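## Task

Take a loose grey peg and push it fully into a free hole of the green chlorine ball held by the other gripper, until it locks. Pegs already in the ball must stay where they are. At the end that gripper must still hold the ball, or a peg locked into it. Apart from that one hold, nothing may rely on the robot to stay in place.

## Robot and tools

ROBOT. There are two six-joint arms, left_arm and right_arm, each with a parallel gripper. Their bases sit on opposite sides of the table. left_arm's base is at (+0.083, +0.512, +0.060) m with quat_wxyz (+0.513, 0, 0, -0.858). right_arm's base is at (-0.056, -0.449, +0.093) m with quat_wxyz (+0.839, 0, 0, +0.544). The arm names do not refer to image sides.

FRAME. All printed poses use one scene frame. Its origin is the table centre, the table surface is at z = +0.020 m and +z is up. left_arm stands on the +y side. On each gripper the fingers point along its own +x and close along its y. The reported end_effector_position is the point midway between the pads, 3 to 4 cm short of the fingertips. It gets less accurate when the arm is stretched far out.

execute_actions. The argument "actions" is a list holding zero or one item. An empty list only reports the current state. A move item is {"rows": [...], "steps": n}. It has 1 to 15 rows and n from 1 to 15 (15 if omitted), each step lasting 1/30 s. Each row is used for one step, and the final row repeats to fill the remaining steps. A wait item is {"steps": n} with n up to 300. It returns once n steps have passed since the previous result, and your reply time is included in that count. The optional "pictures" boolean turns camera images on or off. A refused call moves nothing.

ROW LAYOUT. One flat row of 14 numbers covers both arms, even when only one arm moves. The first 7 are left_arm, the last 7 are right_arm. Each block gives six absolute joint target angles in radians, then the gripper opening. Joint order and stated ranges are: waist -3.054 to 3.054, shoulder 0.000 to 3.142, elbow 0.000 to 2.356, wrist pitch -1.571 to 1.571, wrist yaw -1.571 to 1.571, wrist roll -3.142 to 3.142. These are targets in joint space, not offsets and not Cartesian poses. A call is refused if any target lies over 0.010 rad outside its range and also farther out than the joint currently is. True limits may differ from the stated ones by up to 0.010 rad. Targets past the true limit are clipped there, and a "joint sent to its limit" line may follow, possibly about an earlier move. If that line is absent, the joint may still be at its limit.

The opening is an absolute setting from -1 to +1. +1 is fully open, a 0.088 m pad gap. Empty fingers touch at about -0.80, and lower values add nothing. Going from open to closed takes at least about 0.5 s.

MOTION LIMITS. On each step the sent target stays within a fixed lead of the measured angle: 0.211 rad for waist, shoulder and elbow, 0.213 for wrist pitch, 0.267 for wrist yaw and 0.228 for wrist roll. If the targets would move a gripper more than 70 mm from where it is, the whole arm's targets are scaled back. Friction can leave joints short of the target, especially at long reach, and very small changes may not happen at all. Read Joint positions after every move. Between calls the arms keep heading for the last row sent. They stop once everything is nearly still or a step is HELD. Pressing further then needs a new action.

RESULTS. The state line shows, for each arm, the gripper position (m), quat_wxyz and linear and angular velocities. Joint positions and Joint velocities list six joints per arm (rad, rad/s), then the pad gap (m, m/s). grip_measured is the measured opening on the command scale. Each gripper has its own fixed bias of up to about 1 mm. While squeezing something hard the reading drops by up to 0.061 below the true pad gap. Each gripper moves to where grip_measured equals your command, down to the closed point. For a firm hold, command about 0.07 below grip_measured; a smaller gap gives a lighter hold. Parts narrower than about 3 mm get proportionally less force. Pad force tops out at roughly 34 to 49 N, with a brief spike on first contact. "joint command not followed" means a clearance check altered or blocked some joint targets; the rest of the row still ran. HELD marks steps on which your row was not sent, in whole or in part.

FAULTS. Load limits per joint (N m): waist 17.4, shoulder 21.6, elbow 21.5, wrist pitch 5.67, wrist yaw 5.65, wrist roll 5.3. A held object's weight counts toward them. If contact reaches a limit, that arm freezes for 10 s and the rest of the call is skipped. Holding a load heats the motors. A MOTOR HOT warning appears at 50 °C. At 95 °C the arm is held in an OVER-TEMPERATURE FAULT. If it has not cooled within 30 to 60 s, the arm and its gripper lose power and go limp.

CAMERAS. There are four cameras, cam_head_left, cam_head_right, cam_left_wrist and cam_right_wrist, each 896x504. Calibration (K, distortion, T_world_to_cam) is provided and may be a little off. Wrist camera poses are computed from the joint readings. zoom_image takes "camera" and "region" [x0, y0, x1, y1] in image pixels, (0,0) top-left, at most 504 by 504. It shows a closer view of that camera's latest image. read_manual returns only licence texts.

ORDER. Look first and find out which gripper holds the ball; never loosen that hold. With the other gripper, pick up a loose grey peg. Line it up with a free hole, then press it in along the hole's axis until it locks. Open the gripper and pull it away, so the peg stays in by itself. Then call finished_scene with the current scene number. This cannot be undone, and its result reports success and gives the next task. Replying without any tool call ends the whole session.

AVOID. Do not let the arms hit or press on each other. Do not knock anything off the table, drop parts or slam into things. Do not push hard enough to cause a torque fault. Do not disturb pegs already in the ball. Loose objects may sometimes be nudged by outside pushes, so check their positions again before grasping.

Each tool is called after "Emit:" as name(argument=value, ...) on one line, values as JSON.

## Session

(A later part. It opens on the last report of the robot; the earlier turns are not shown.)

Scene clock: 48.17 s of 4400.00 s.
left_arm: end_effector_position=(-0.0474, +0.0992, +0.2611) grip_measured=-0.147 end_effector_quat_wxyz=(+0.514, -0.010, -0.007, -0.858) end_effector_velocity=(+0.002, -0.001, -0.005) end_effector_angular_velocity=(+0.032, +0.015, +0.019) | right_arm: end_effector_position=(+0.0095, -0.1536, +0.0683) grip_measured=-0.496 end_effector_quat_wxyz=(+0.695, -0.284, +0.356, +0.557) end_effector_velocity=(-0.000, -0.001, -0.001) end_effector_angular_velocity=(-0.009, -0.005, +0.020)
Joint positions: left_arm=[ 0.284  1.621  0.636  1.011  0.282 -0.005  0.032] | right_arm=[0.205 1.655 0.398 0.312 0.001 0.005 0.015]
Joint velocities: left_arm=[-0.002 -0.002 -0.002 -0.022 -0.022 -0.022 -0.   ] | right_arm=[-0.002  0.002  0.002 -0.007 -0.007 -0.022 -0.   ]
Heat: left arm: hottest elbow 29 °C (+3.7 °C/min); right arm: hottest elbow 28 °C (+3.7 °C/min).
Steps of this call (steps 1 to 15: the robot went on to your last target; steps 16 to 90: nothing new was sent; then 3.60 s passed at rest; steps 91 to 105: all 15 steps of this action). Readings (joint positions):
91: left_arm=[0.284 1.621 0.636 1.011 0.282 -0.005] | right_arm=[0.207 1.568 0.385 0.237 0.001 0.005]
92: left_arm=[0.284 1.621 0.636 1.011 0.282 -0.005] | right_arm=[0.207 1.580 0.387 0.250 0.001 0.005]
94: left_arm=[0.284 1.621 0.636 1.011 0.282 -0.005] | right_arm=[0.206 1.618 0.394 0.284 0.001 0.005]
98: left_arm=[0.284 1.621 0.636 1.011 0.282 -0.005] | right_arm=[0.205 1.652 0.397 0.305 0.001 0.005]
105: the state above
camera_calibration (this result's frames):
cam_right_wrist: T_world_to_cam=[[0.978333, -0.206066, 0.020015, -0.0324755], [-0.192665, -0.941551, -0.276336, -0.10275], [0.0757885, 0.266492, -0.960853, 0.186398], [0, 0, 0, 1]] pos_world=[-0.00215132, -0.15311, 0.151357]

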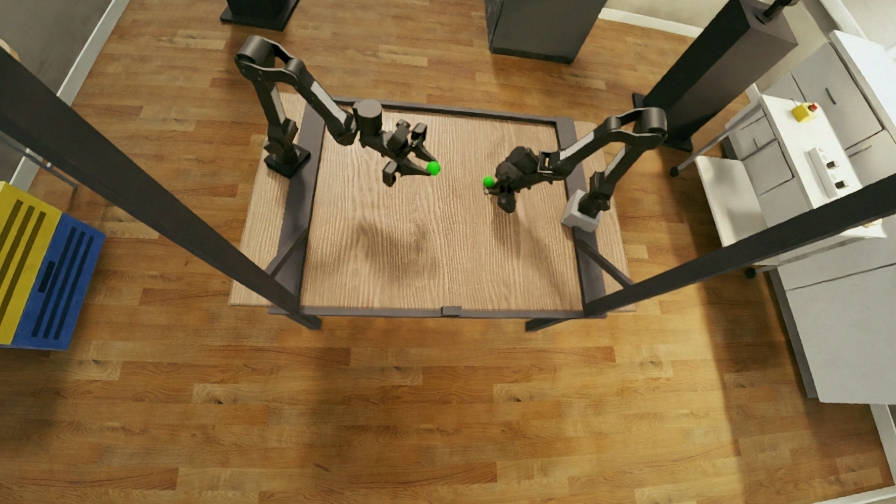

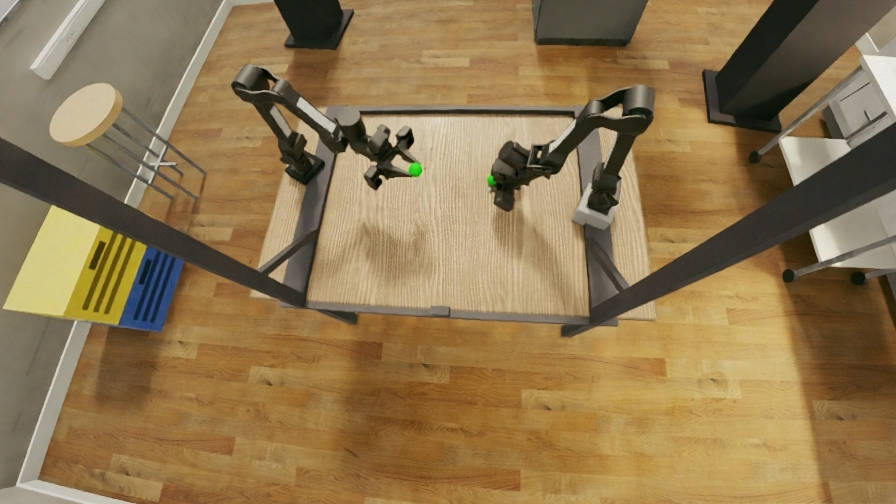

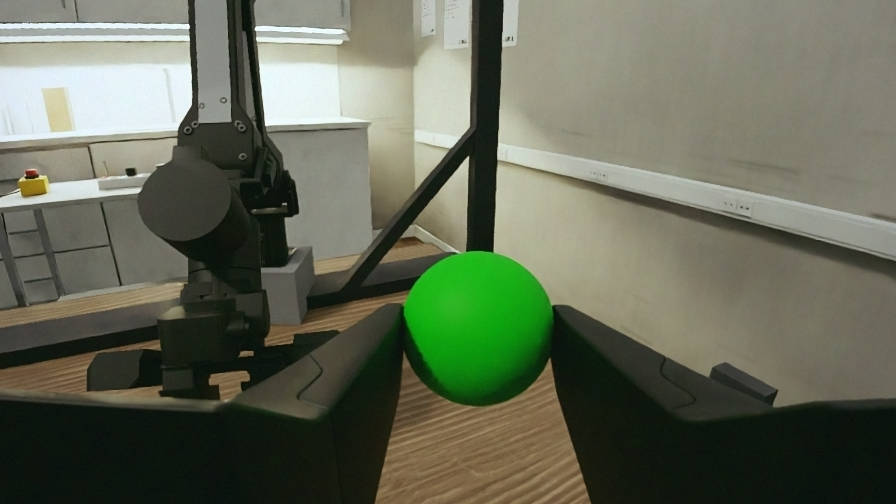

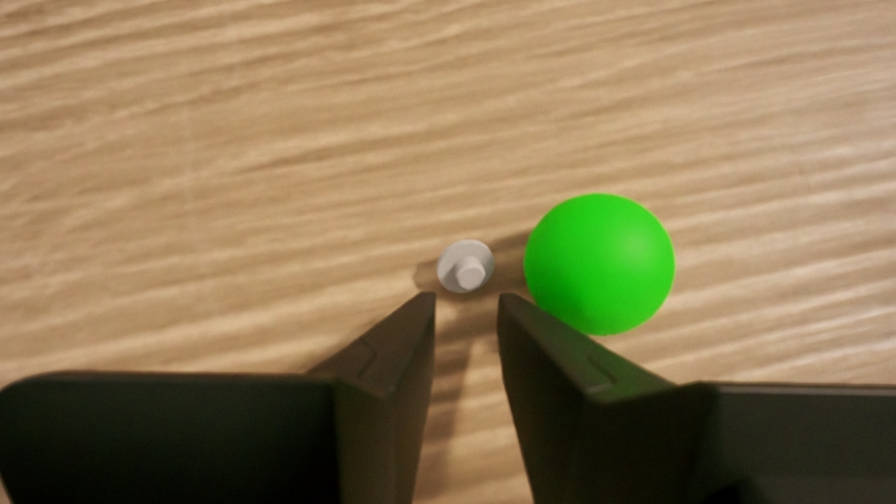

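Emit:
execute_actions(actions=[{"rows":[[0.284,1.621,0.636,1.011,0.282,-0.005,-0.22,0.202,1.701,0.446,0.315,0,0,-0.52]]}])

Emit:
zoom_image(camera="cam_right_wrist", region=[380, 230, 580, 390])

Emit:
zoom_image(camera="cam_head_left", region=[465, 170, 525, 210])

Scene clock: 54.40 s of 4400.00 s.
left_arm: end_effector_position=(-0.0474, +0.0992, +0.2611) grip_measured=-0.147 end_effector_quat_wxyz=(+0.514, -0.010, -0.007, -0.858) end_effector_velocity=(-0.002, +0.001, -0.004) end_effector_angular_velocity=(+0.009, -0.009, +0.000) | right_arm: end_effector_position=(+0.0118, -0.1437, +0.0675) grip_measured=-0.516 end_effector_quat_wxyz=(+0.695, -0.283, +0.356, +0.557) end_effector_velocity=(-0.001, -0.001, +0.001) end_effector_angular_velocity=(-0.002, +0.002, +0.008)
Joint positions: left_arm=[ 0.284  1.621  0.636  1.011  0.282 -0.005  0.032] | right_arm=[0.205 1.693 0.436 0.313 0.001 0.005 0.014]
Joint velocities: left_arm=[-0.007  0.002 -0.002 -0.007 -0.007  0.007 -0.   ] | right_arm=[-0.002 -0.007 -0.002 -0.007 -0.007 -0.007 -0.   ]
Heat: left arm: hottest elbow 30 °C (+4.4 °C/min); right arm: hottest elbow 29 °C (+4.4 °C/min).
Steps of this call (steps 1 to 15: the robot went on to your last target; steps 16 to 90: nothing new was sent; then 2.73 s passed at rest; steps 91 to 105: all 15 steps of this action). Readings (joint positions):
91: left_arm=[0.284 1.621 0.636 1.011 0.282 -0.005] | right_arm=[0.205 1.662 0.403 0.312 0.001 0.005]
92: left_arm=[0.284 1.621 0.636 1.011 0.282 -0.005] | right_arm=[0.205 1.672 0.413 0.312 0.001 0.005]
94: left_arm=[0.284 1.621 0.636 1.011 0.282 -0.005] | right_arm=[0.205 1.687 0.428 0.313 0.001 0.005]
98: left_arm=[0.284 1.621 0.636 1.011 0.282 -0.005] | right_arm=[0.205 1.692 0.436 0.313 0.001 0.005]
105: the state above
camera_calibration (this result's frames):
cam_right_wrist: T_world_to_cam=[[0.97825, -0.206462, 0.0200249, -0.0327218], [-0.192956, -0.941168, -0.277435, -0.0930457], [0.0761265, 0.267537, -0.960536, 0.182837], [0, 0, 0, 1]] pos_world=[0.000137642, -0.143243, 0.150462]

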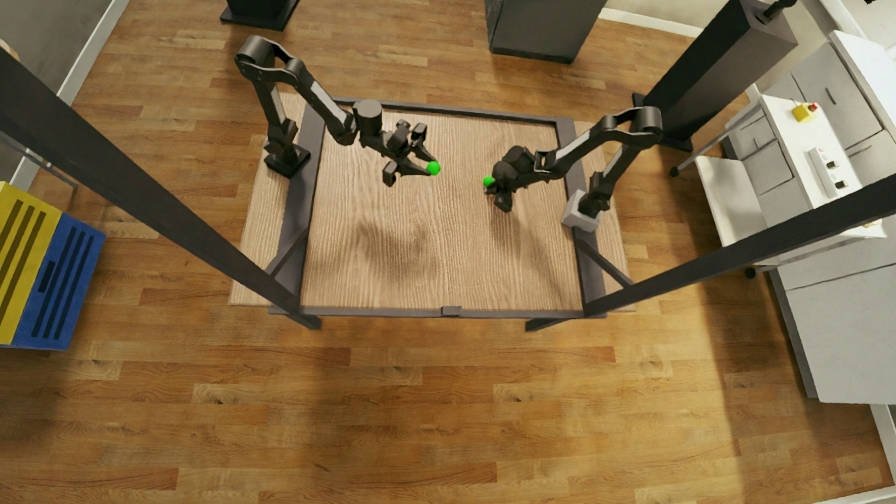

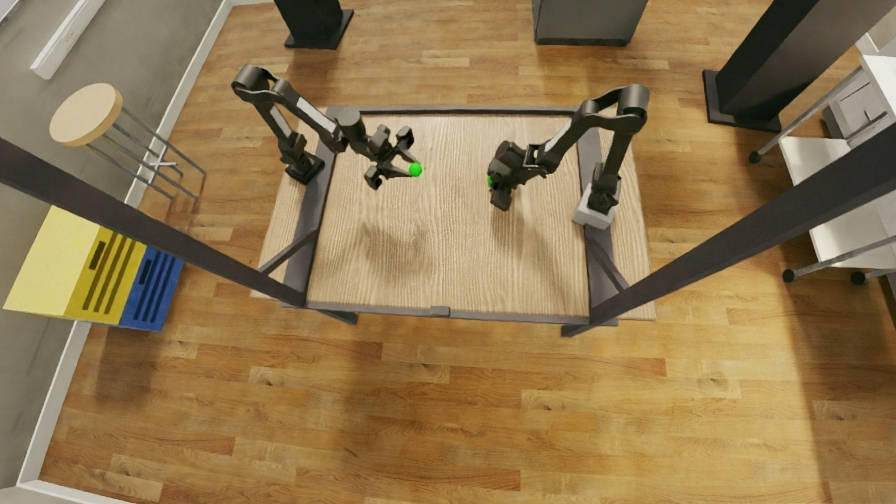

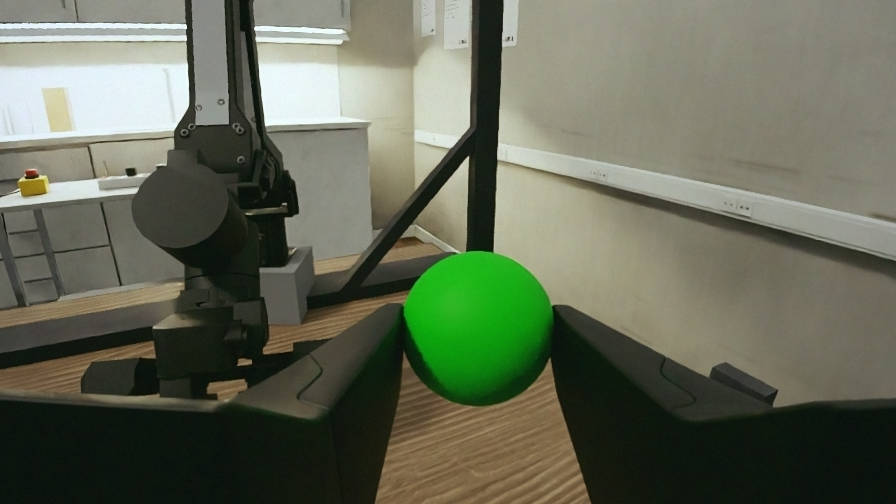

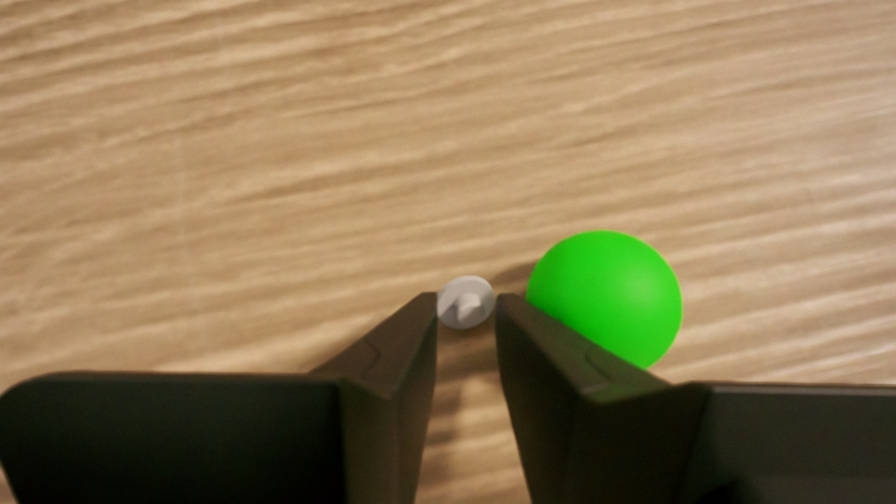

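Region (380, 230, 580, 390) of cam_right_wrist's 896x504 image, scaled by 2.520, with more detail than that image has; it fills the top 403 rows of this view, and the rest is white.

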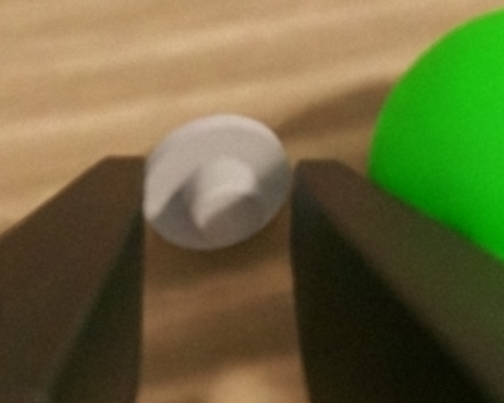

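Region (465, 170, 525, 210) of cam_head_left's 896x504 image, scaled by 8.400, with more detail than that image has.

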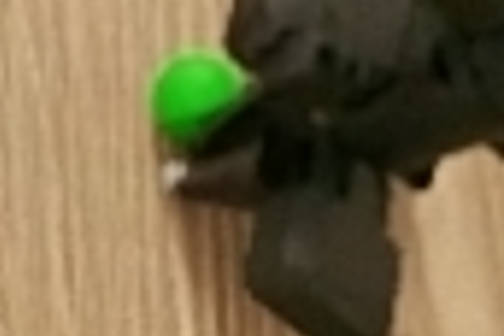

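Emit:
execute_actions(actions=[{"rows":[[0.284,1.621,0.636,1.011,0.282,-0.005,-0.22,0.202,1.701,0.446,0.315,0,0,-0.57],[0.284,1.621,0.636,1.011,0.282,-0.005,-0.22,0.202,1.701,0.446,0.315,0,0,-0.57],[0.284,1.621,0.636,1.011,0.282,-0.005,-0.22,0.202,1.727,0.451,0.336,0,0,-0.57]]}])

Emit:
execute_actions(actions=[{"rows":[[0.284,1.621,0.636,1.011,0.282,-0.005,-0.22,0.202,1.727,0.451,0.336,0,0,-0.62],[0.284,1.621,0.636,1.011,0.282,-0.005,-0.22,0.202,1.727,0.451,0.336,0,0,-0.65],[0.284,1.621,0.636,1.011,0.282,-0.005,-0.22,0.202,1.727,0.451,0.336,0,0,-0.68],[0.284,1.621,0.636,1.011,0.282,-0.005,-0.22,0.202,1.727,0.451,0.336,0,0,-0.72],[0.284,1.621,0.636,1.011,0.282,-0.005,-0.22,0.202,1.727,0.451,0.336,0,0,-0.76]]}])

Emit:
zoom_image(camera="cam_right_wrist", region=[380, 230, 580, 390])

Scene clock: 64.03 s of 4400.00 s.
left_arm: end_effector_position=(-0.0474, +0.0992, +0.2611) grip_measured=-0.147 end_effector_quat_wxyz=(+0.514, -0.010, -0.007, -0.858) end_effector_velocity=(-0.000, -0.001, +0.000) end_effector_angular_velocity=(+0.006, +0.006, +0.014) | right_arm: end_effector_position=(+0.0123, -0.1417, +0.0637) grip_measured=-0.566 end_effector_quat_wxyz=(+0.695, -0.284, +0.356, +0.557) end_effector_velocity=(-0.000, -0.001, +0.001) end_effector_angular_velocity=(+0.008, +0.000, +0.008)
Joint positions: left_arm=[ 0.284  1.621  0.636  1.011  0.282 -0.005  0.032] | right_arm=[0.205 1.719 0.441 0.333 0.001 0.005 0.011]
Joint velocities: left_arm=[-0.007 -0.002  0.002 -0.007 -0.022 -0.007 -0.   ] | right_arm=[-0.002 -0.007 -0.007  0.007 -0.007 -0.007 -0.   ]
Heat: left arm: hottest elbow 30 °C (+3.0 °C/min); right arm: hottest elbow 29 °C (+3.0 °C/min).
Steps of this call (steps 1 to 15: the robot went on to your last target; steps 16 to 90: nothing new was sent; then 6.13 s passed at rest; steps 91 to 105: all 15 steps of this action). Readings (joint positions):
91: left_arm=[0.284 1.621 0.636 1.011 0.282 -0.005] | right_arm=[0.205 1.693 0.436 0.313 0.001 0.005]
92: left_arm=[0.284 1.621 0.636 1.011 0.282 -0.005] | right_arm=[0.205 1.693 0.436 0.313 0.001 0.005]
94: left_arm=[0.284 1.621 0.636 1.011 0.282 -0.005] | right_arm=[0.205 1.704 0.438 0.324 0.001 0.005]
98: left_arm=[0.284 1.621 0.636 1.011 0.282 -0.005] | right_arm=[0.205 1.718 0.441 0.330 0.001 0.005]
105: the state above
camera_calibration (this result's frames):
cam_right_wrist: T_world_to_cam=[[0.978253, -0.206447, 0.0200183, -0.0326618], [-0.193002, -0.941375, -0.276702, -0.092218], [0.075969, 0.266821, -0.960747, 0.178594], [0, 0, 0, 1]] pos_world=[0.000585684, -0.141207, 0.14672]

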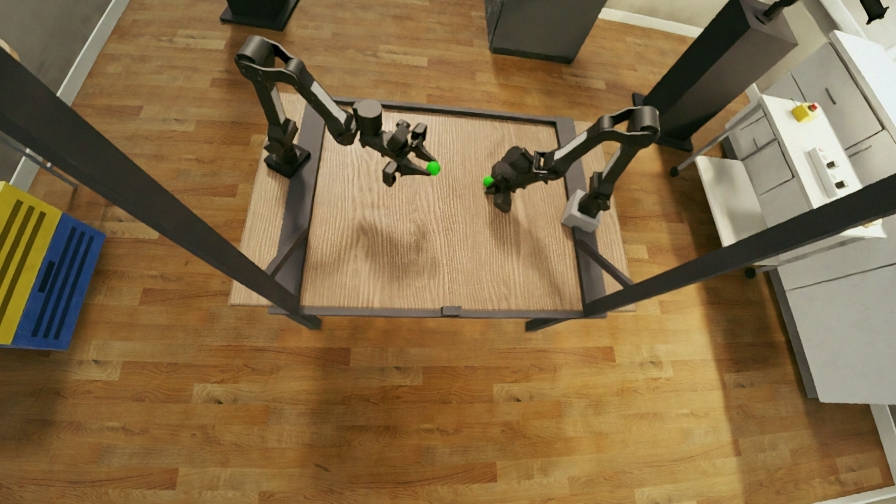

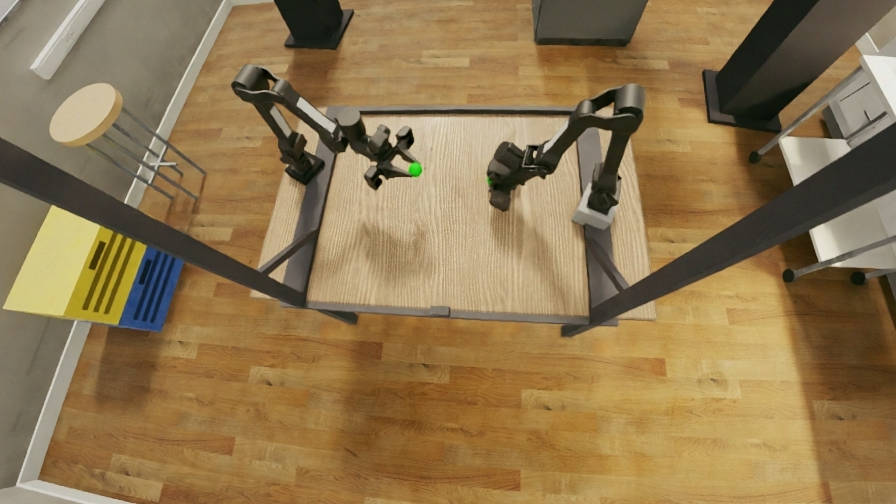

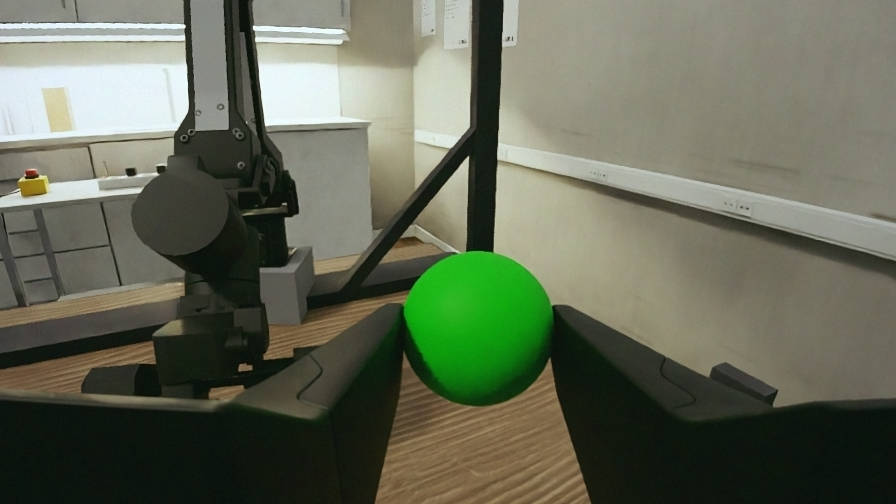

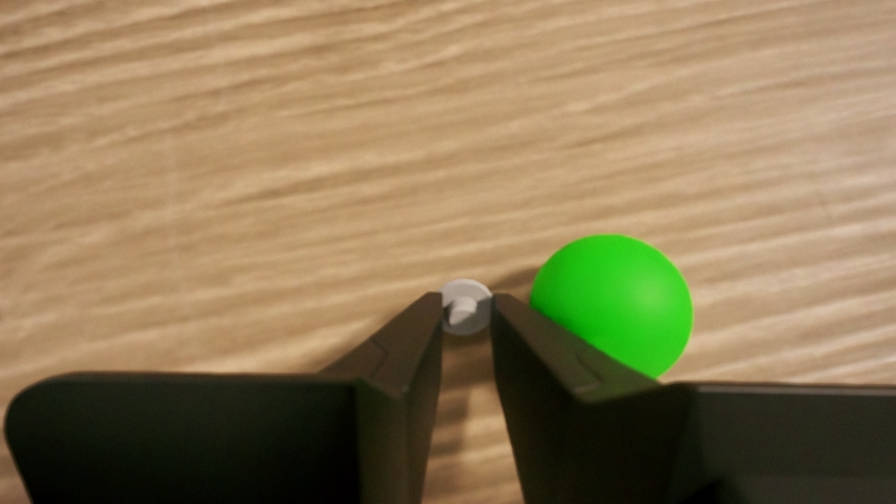

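Scene clock: 64.53 s of 4400.00 s.
left_arm: end_effector_position=(-0.0474, +0.0992, +0.2611) grip_measured=-0.147 end_effector_quat_wxyz=(+0.514, -0.010, -0.007, -0.858) end_effector_velocity=(-0.002, +0.001, -0.005) end_effector_angular_velocity=(+0.032, +0.015, -0.010) | right_arm: end_effector_position=(+0.0124, -0.1414, +0.0638) grip_measured=-0.722 end_effector_quat_wxyz=(+0.695, -0.283, +0.356, +0.557) end_effector_velocity=(+0.002, +0.000, +0.001) end_effector_angular_velocity=(+0.005, -0.012, -0.001)
Joint positions: left_arm=[ 0.284  1.621  0.636  1.011  0.282 -0.005  0.032] | right_arm=[0.205 1.719 0.442 0.333 0.001 0.005 0.004]
Joint velocities: left_arm=[-0.002 -0.002 -0.002 -0.022  0.007 -0.022 -0.   ] | right_arm=[-0.002 -0.002 -0.002  0.007  0.007 -0.007 -0.   ]
Heat: left arm: hottest elbow 30 °C (+3.0 °C/min); right arm: hottest elbow 29 °C (+3.0 °C/min).
Steps of this call (steps 1 to 15: all 15 steps of this action). Readings (joint positions):
1: left_arm=[0.284 1.621 0.636 1.011 0.282 -0.005] | right_arm=[0.205 1.719 0.441 0.333 0.001 0.005]
2: left_arm=[0.284 1.621 0.636 1.011 0.282 -0.005] | right_arm=[0.205 1.719 0.441 0.333 0.001 0.005]
4: left_arm=[0.284 1.621 0.636 1.011 0.282 -0.005] | right_arm=[0.205 1.719 0.441 0.333 0.001 0.005]
8: left_arm=[0.284 1.621 0.636 1.011 0.282 -0.005] | right_arm=[0.205 1.719 0.442 0.333 0.001 0.005]
15: the state above
camera_calibration (this result's frames):
cam_right_wrist: T_world_to_cam=[[0.97825, -0.206462, 0.0200249, -0.0326697], [-0.192956, -0.941168, -0.277435, -0.0918013], [0.0761265, 0.267537, -0.960536, 0.178718], [0, 0, 0, 1]] pos_world=[0.000640287, -0.140959, 0.14685]

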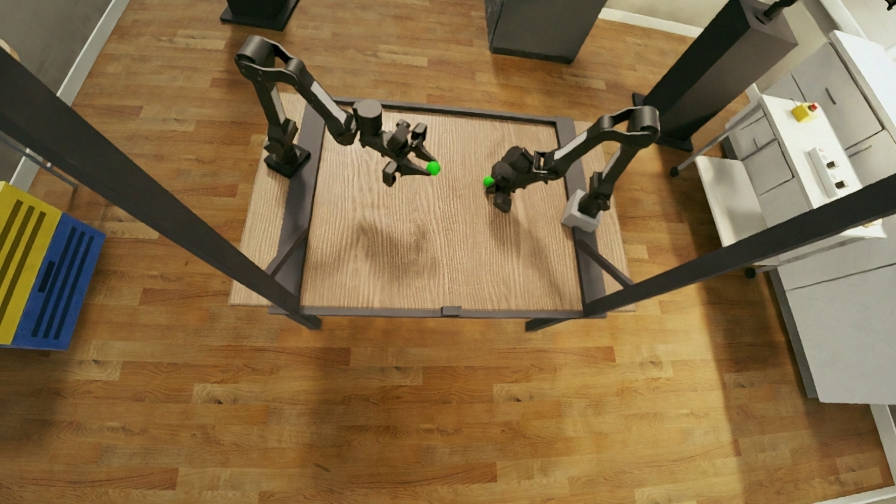

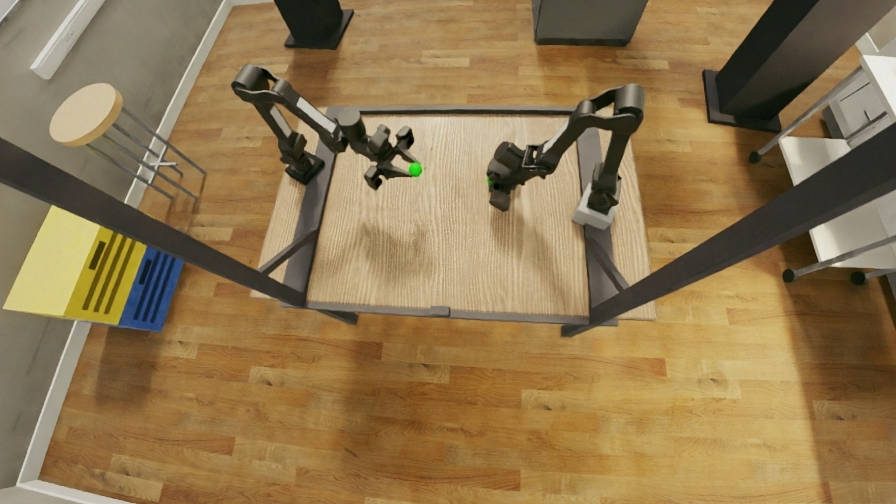

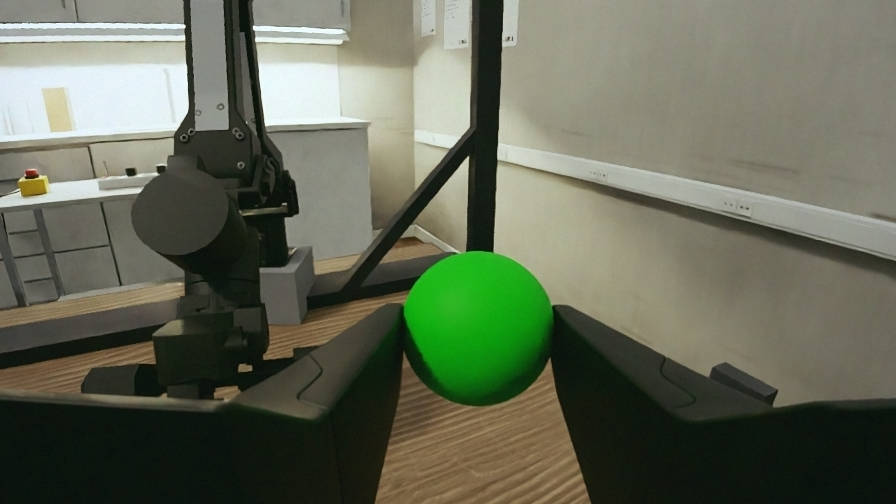

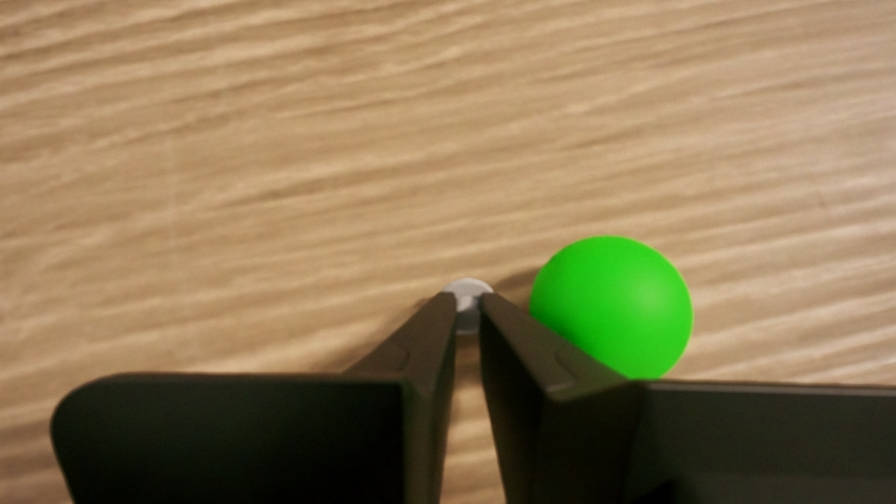

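Region (380, 230, 580, 390) of cam_right_wrist's 896x504 image, scaled by 2.520, with more detail than that image has; it fills the top 403 rows of this view, and the rest is white.

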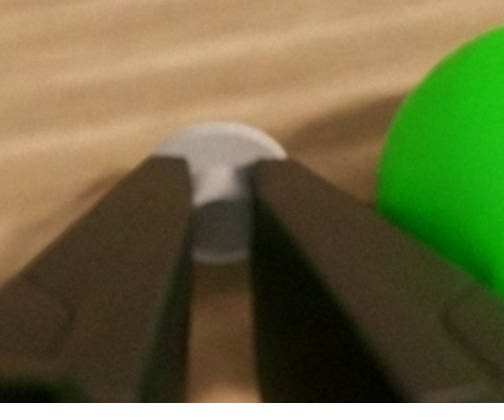

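Emit:
execute_actions(actions=[{"rows":[[0.35,1.621,0.636,0.985,0,0,-0.22,0.202,1.65,0.44,0.336,0,0,-0.8],[0.35,1.621,0.636,0.985,0,0,-0.22,0.202,1.6,0.42,0.336,0,0,-0.8],[0.35,1.621,0.636,0.985,0,0,-0.22,0.202,1.55,0.4,0.336,0,0,-0.8],[0.35,1.621,0.636,0.985,0,0,-0.22,0.22,1.5,0.38,0.4,0,0,-0.8],[0.35,1.621,0.636,0.985,0,0,-0.22,0.277,1.485,0.3,1.185,0,0,-0.8]]}], pictures=false)

Emit:
execute_actions(actions=[{"steps":25}])

Scene clock: 69.33 s of 4400.00 s.
left_arm: end_effector_position=(+0.0213, +0.0795, +0.2560) grip_measured=-0.147 end_effector_quat_wxyz=(+0.655, -0.002, +0.001, -0.756) end_effector_velocity=(+0.000, +0.001, -0.005) end_effector_angular_velocity=(+0.021, -0.010, +0.005) | right_arm: end_effector_position=(-0.0016, -0.0892, +0.2257) grip_measured=-0.722 end_effector_quat_wxyz=(+0.757, -0.042, +0.053, +0.650) end_effector_velocity=(+0.003, +0.047, +0.381) end_effector_angular_velocity=(+1.710, -0.274, +0.027)
Joint positions: left_arm=[ 0.353  1.621  0.636  0.987  0.003 -0.005  0.032] | right_arm=[0.273 1.498 0.309 1.055 0.002 0.005 0.004]
Joint velocities: left_arm=[-0.002 -0.002 -0.002 -0.022 -0.007  0.007  0.   ] | right_arm=[ 0.002 -0.056 -0.002  1.678 -0.022 -0.022  0.   ]
Heat: left arm: hottest elbow 30 °C (+3.0 °C/min); right arm: hottest elbow 29 °C (+3.0 °C/min).
Steps of this call (steps 1 to 15: the robot went on to your last target; steps 16 to 90: nothing new was sent; then 1.30 s passed at rest; steps 91 to 105: all 15 steps of this action). Readings (joint positions):
91: left_arm=[0.285 1.621 0.636 1.008 0.230 -0.005] | right_arm=[0.205 1.712 0.442 0.333 0.001 0.005]
92: left_arm=[0.296 1.621 0.636 1.001 0.152 -0.005] | right_arm=[0.205 1.695 0.437 0.332 0.001 0.005]
94: left_arm=[0.333 1.621 0.636 0.992 0.061 -0.005] | right_arm=[0.206 1.621 0.415 0.345 0.001 0.005]
98: left_arm=[0.353 1.621 0.636 0.989 0.015 -0.005] | right_arm=[0.263 1.507 0.331 0.607 0.002 0.005]
105: the state above

Scene clock: 70.17 s of 4400.00 s.
left_arm: end_effector_position=(+0.0214, +0.0795, +0.2560) grip_measured=-0.147 end_effector_quat_wxyz=(+0.655, -0.002, +0.001, -0.756) end_effector_velocity=(+0.002, +0.001, -0.006) end_effector_angular_velocity=(+0.032, +0.003, +0.020) | right_arm: end_effector_position=(-0.0017, -0.0880, +0.2560) grip_measured=-0.722 end_effector_quat_wxyz=(+0.758, +0.002, +0.002, +0.652) end_effector_velocity=(-0.002, -0.000, -0.002) end_effector_angular_velocity=(-0.008, -0.006, +0.020)
Joint positions: left_arm=[ 0.353  1.621  0.636  0.987  0.003 -0.005  0.032] | right_arm=[0.274 1.489 0.308 1.181 0.002 0.005 0.004]
Joint velocities: left_arm=[-0.002 -0.007 -0.002 -0.037 -0.022 -0.007  0.   ] | right_arm=[-0.002 -0.002 -0.002 -0.007 -0.022 -0.007 -0.   ]
Heat: left arm: hottest elbow 30 °C (+3.0 °C/min); right arm: hottest elbow 29 °C (+2.0 °C/min).
Steps of this call (steps 1 to 25: the robot went on to your last target). Readings (joint positions):
1: left_arm=[0.353 1.621 0.636 0.987 0.003 -0.005] | right_arm=[0.274 1.495 0.309 1.101 0.002 0.005]
2: left_arm=[0.353 1.621 0.636 0.987 0.003 -0.005] | right_arm=[0.274 1.491 0.309 1.130 0.002 0.005]
4: left_arm=[0.353 1.621 0.636 0.987 0.003 -0.005] | right_arm=[0.274 1.489 0.309 1.158 0.002 0.005]
8: left_arm=[0.353 1.621 0.636 0.987 0.003 -0.005] | right_arm=[0.274 1.489 0.308 1.177 0.002 0.005]
25: the state above
camera_calibration (this result's frames):
cam_left_wrist: T_world_to_cam=[[-0.988766, 0.148875, 0.0133641, 0.00822175], [0.0391715, 0.344365, -0.938018, 0.242137], [-0.144249, -0.926957, -0.346328, 0.241332], [0, 0, 0, 1]] pos_world=[0.0334564, 0.139096, 0.310599]
cam_right_wrist: T_world_to_cam=[[0.987131, -0.158811, 0.0187263, -0.00724709], [-0.0363026, -0.336601, -0.940947, 0.232376], [0.155736, 0.928159, -0.338034, 0.249012], [0, 0, 0, 1]] pos_world=[-0.0231905, -0.154056, 0.302964]

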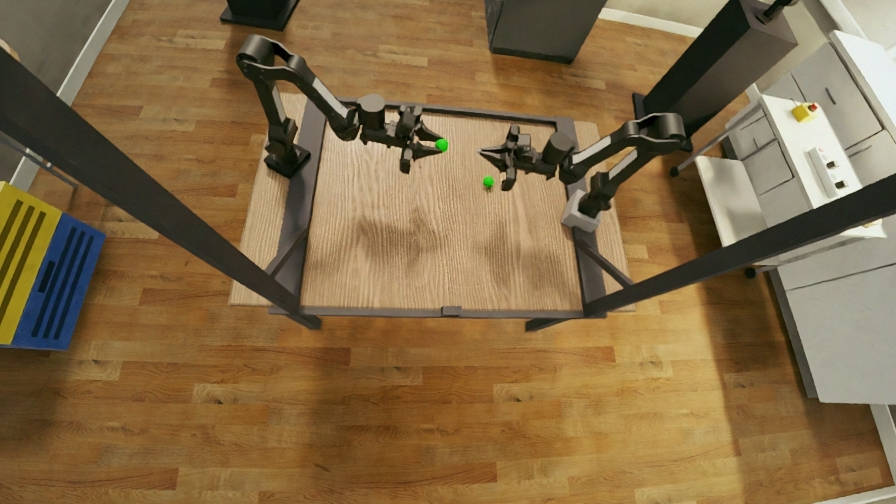

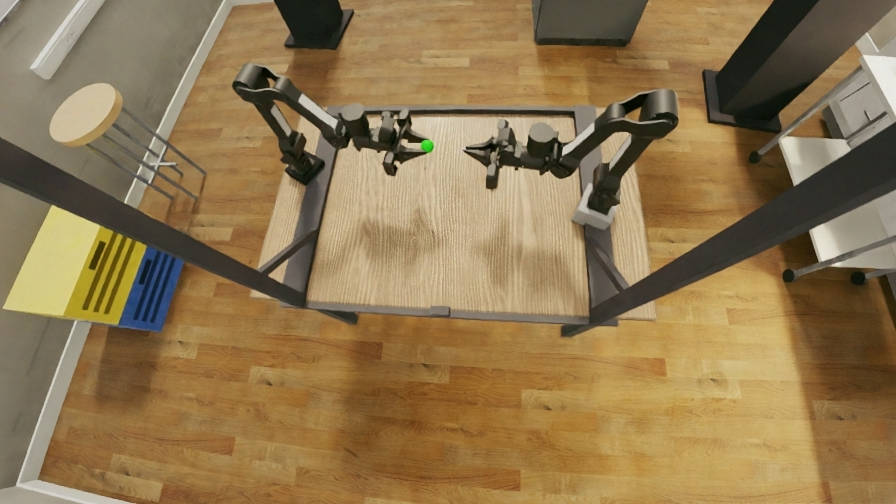

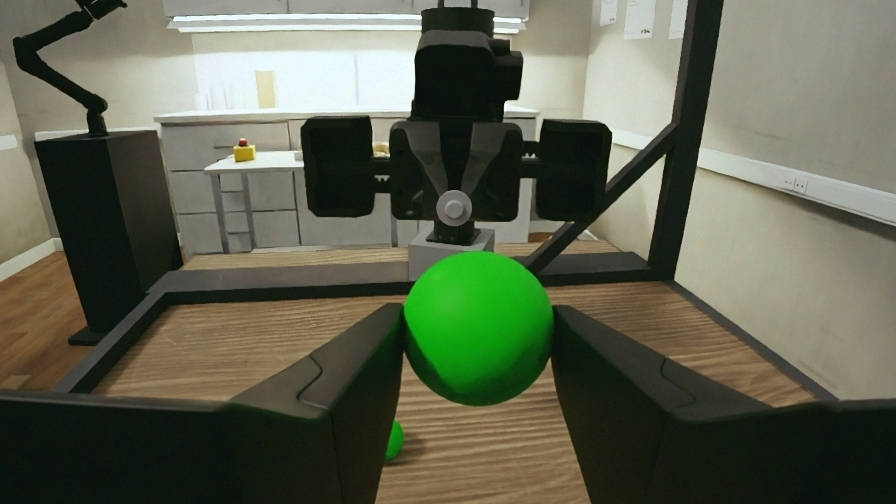

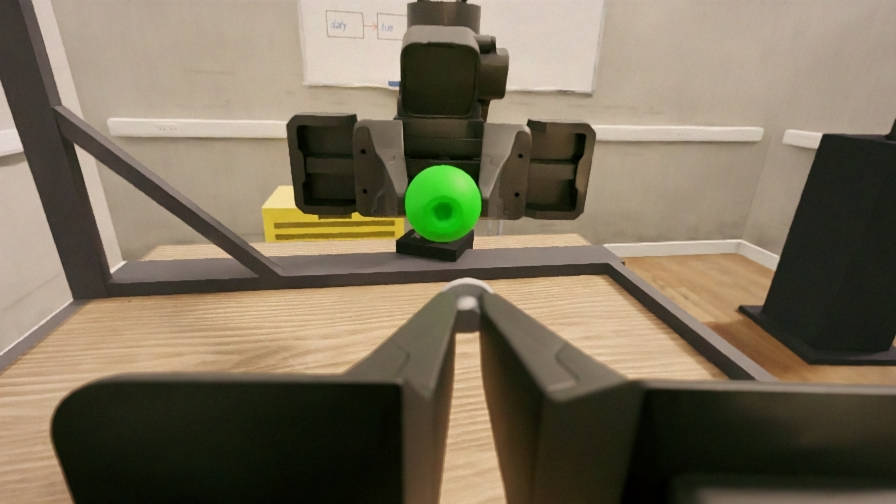

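Emit:
zoom_image(camera="cam_left_wrist", region=[400, 160, 510, 250])

Emit:
execute_actions(actions=[{"rows":[[0.35,1.621,0.636,0.985,0,0,-0.22,0.288,1.58,0.403,1.18,0,0,-0.8],[0.35,1.621,0.636,0.985,0,0,-0.22,0.288,1.58,0.403,1.18,0,0,-0.8],[0.35,1.621,0.636,0.985,0,0,-0.22,0.288,1.63,0.455,1.18,0,0,-0.8],[0.35,1.621,0.636,0.985,0,0,-0.22,0.288,1.683,0.508,1.18,0,0,-0.8]]}])

Emit:
zoom_image(camera="cam_right_wrist", region=[370, 180, 570, 350])

Emit:
zoom_image(camera="cam_head_left", region=[420, 125, 490, 170])

Region (400, 160, 510, 250) of cam_left_wrist's 896x504 image, scaled by 4.582, with more detail than that image has; it fills the top 412 rows of this view, and the rest is white.

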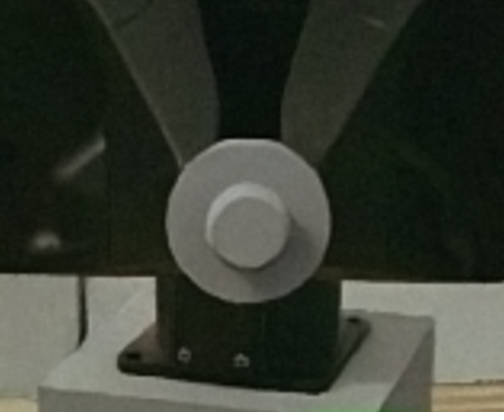

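Scene clock: 76.63 s of 4400.00 s.
left_arm: end_effector_position=(+0.0214, +0.0795, +0.2560) grip_measured=-0.147 end_effector_quat_wxyz=(+0.655, -0.002, +0.001, -0.756) end_effector_velocity=(-0.004, +0.002, -0.004) end_effector_angular_velocity=(+0.015, +0.020, -0.015) | right_arm: end_effector_position=(+0.0012, -0.0385, +0.2562) grip_measured=-0.722 end_effector_quat_wxyz=(+0.754, +0.002, +0.001, +0.656) end_effector_velocity=(+0.002, +0.002, +0.002) end_effector_angular_velocity=(-0.001, -0.022, -0.000)
Joint positions: left_arm=[ 0.353  1.621  0.636  0.987  0.003 -0.005  0.032] | right_arm=[0.285 1.674 0.496 1.18  0.002 0.005 0.004]
Joint velocities: left_arm=[-0.007 -0.002 -0.007 -0.007  0.007 -0.022 -0.   ] | right_arm=[-0.007  0.002  0.012 -0.007 -0.007 -0.022 -0.   ]
Heat: left arm: hottest elbow 30 °C (+2.0 °C/min); right arm: hottest elbow 29 °C (+2.0 °C/min).
Steps of this call (steps 1 to 15: the robot went on to your last target; steps 16 to 90: nothing new was sent; then 2.97 s passed at rest; steps 91 to 105: all 15 steps of this action). Readings (joint positions):
91: left_arm=[0.353 1.621 0.636 0.987 0.003 -0.005] | right_arm=[0.275 1.502 0.319 1.183 0.002 0.005]
92: left_arm=[0.353 1.621 0.636 0.987 0.003 -0.005] | right_arm=[0.278 1.523 0.340 1.183 0.002 0.005]
94: left_arm=[0.353 1.621 0.636 0.987 0.003 -0.005] | right_arm=[0.283 1.587 0.403 1.182 0.002 0.005]
98: left_arm=[0.353 1.621 0.636 0.987 0.003 -0.005] | right_arm=[0.285 1.663 0.486 1.180 0.002 0.005]
105: the state above
camera_calibration (this result's frames):
cam_left_wrist: T_world_to_cam=[[-0.988766, 0.148875, 0.0133641, 0.00822175], [0.0391715, 0.344365, -0.938018, 0.242137], [-0.144249, -0.926957, -0.346328, 0.241332], [0, 0, 0, 1]] pos_world=[0.0334564, 0.139096, 0.310599]
cam_right_wrist: T_world_to_cam=[[0.988767, -0.148287, 0.0187075, -0.00180794], [-0.0325098, -0.335546, -0.941463, 0.249511], [0.145884, 0.930279, -0.336598, 0.202408], [0, 0, 0, 1]] pos_world=[-0.0196289, -0.104842, 0.30307]

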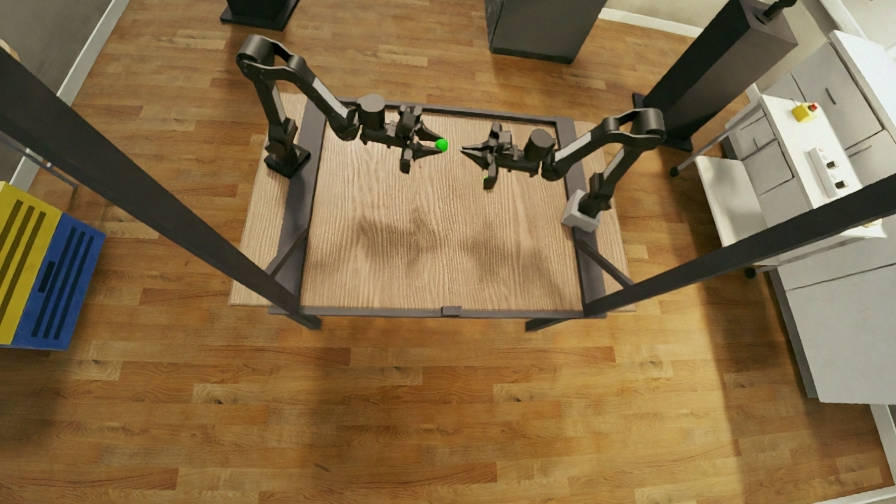

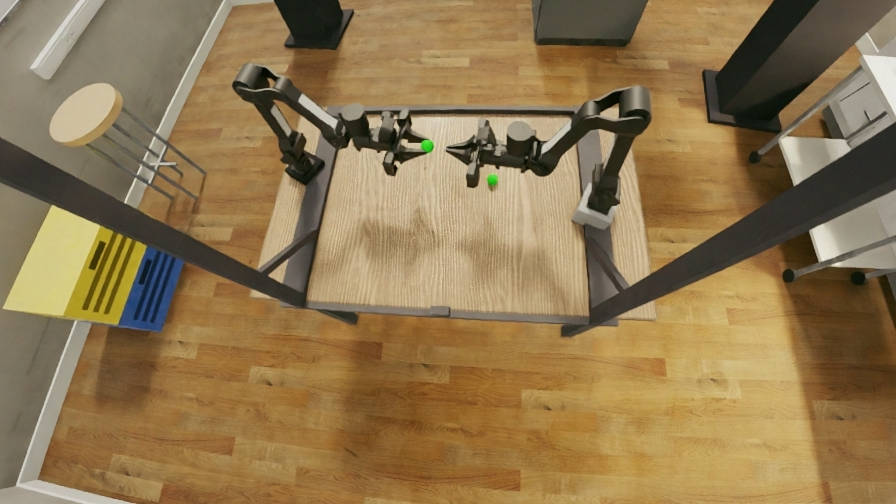

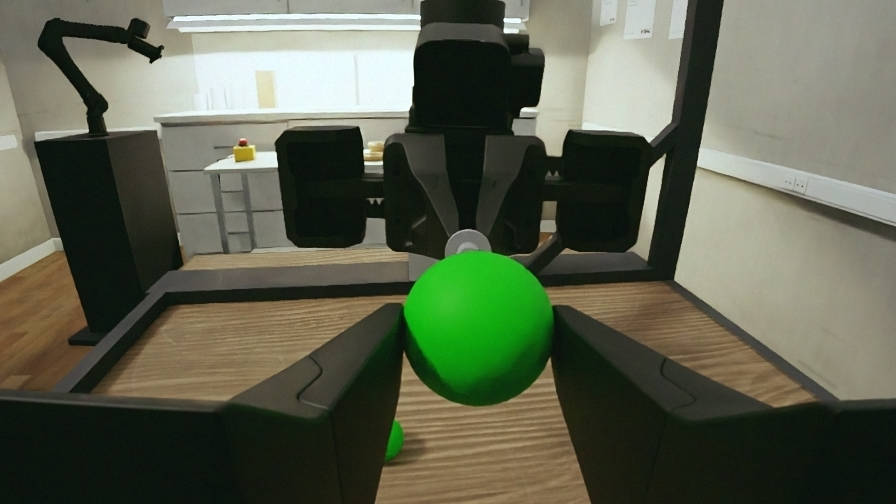

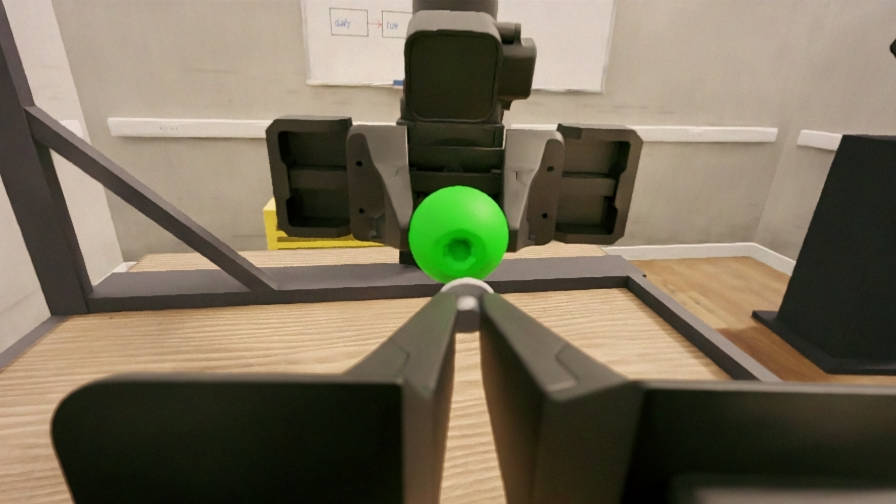

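Region (370, 180, 570, 350) of cam_right_wrist's 896x504 image, scaled by 2.520, with more detail than that image has; it fills the top 428 rows of this view, and the rest is white.

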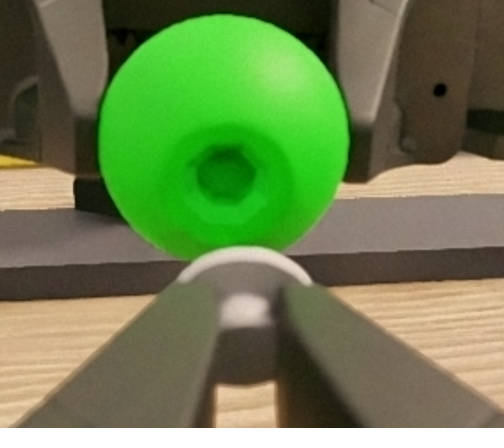

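Region (420, 125, 490, 170) of cam_head_left's 896x504 image, scaled by 7.200, with more detail than that image has; it fills the top 324 rows of this view, and the rest is white.

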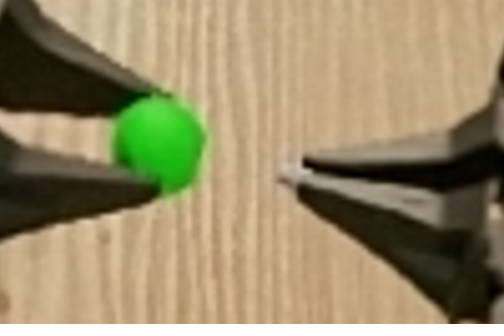

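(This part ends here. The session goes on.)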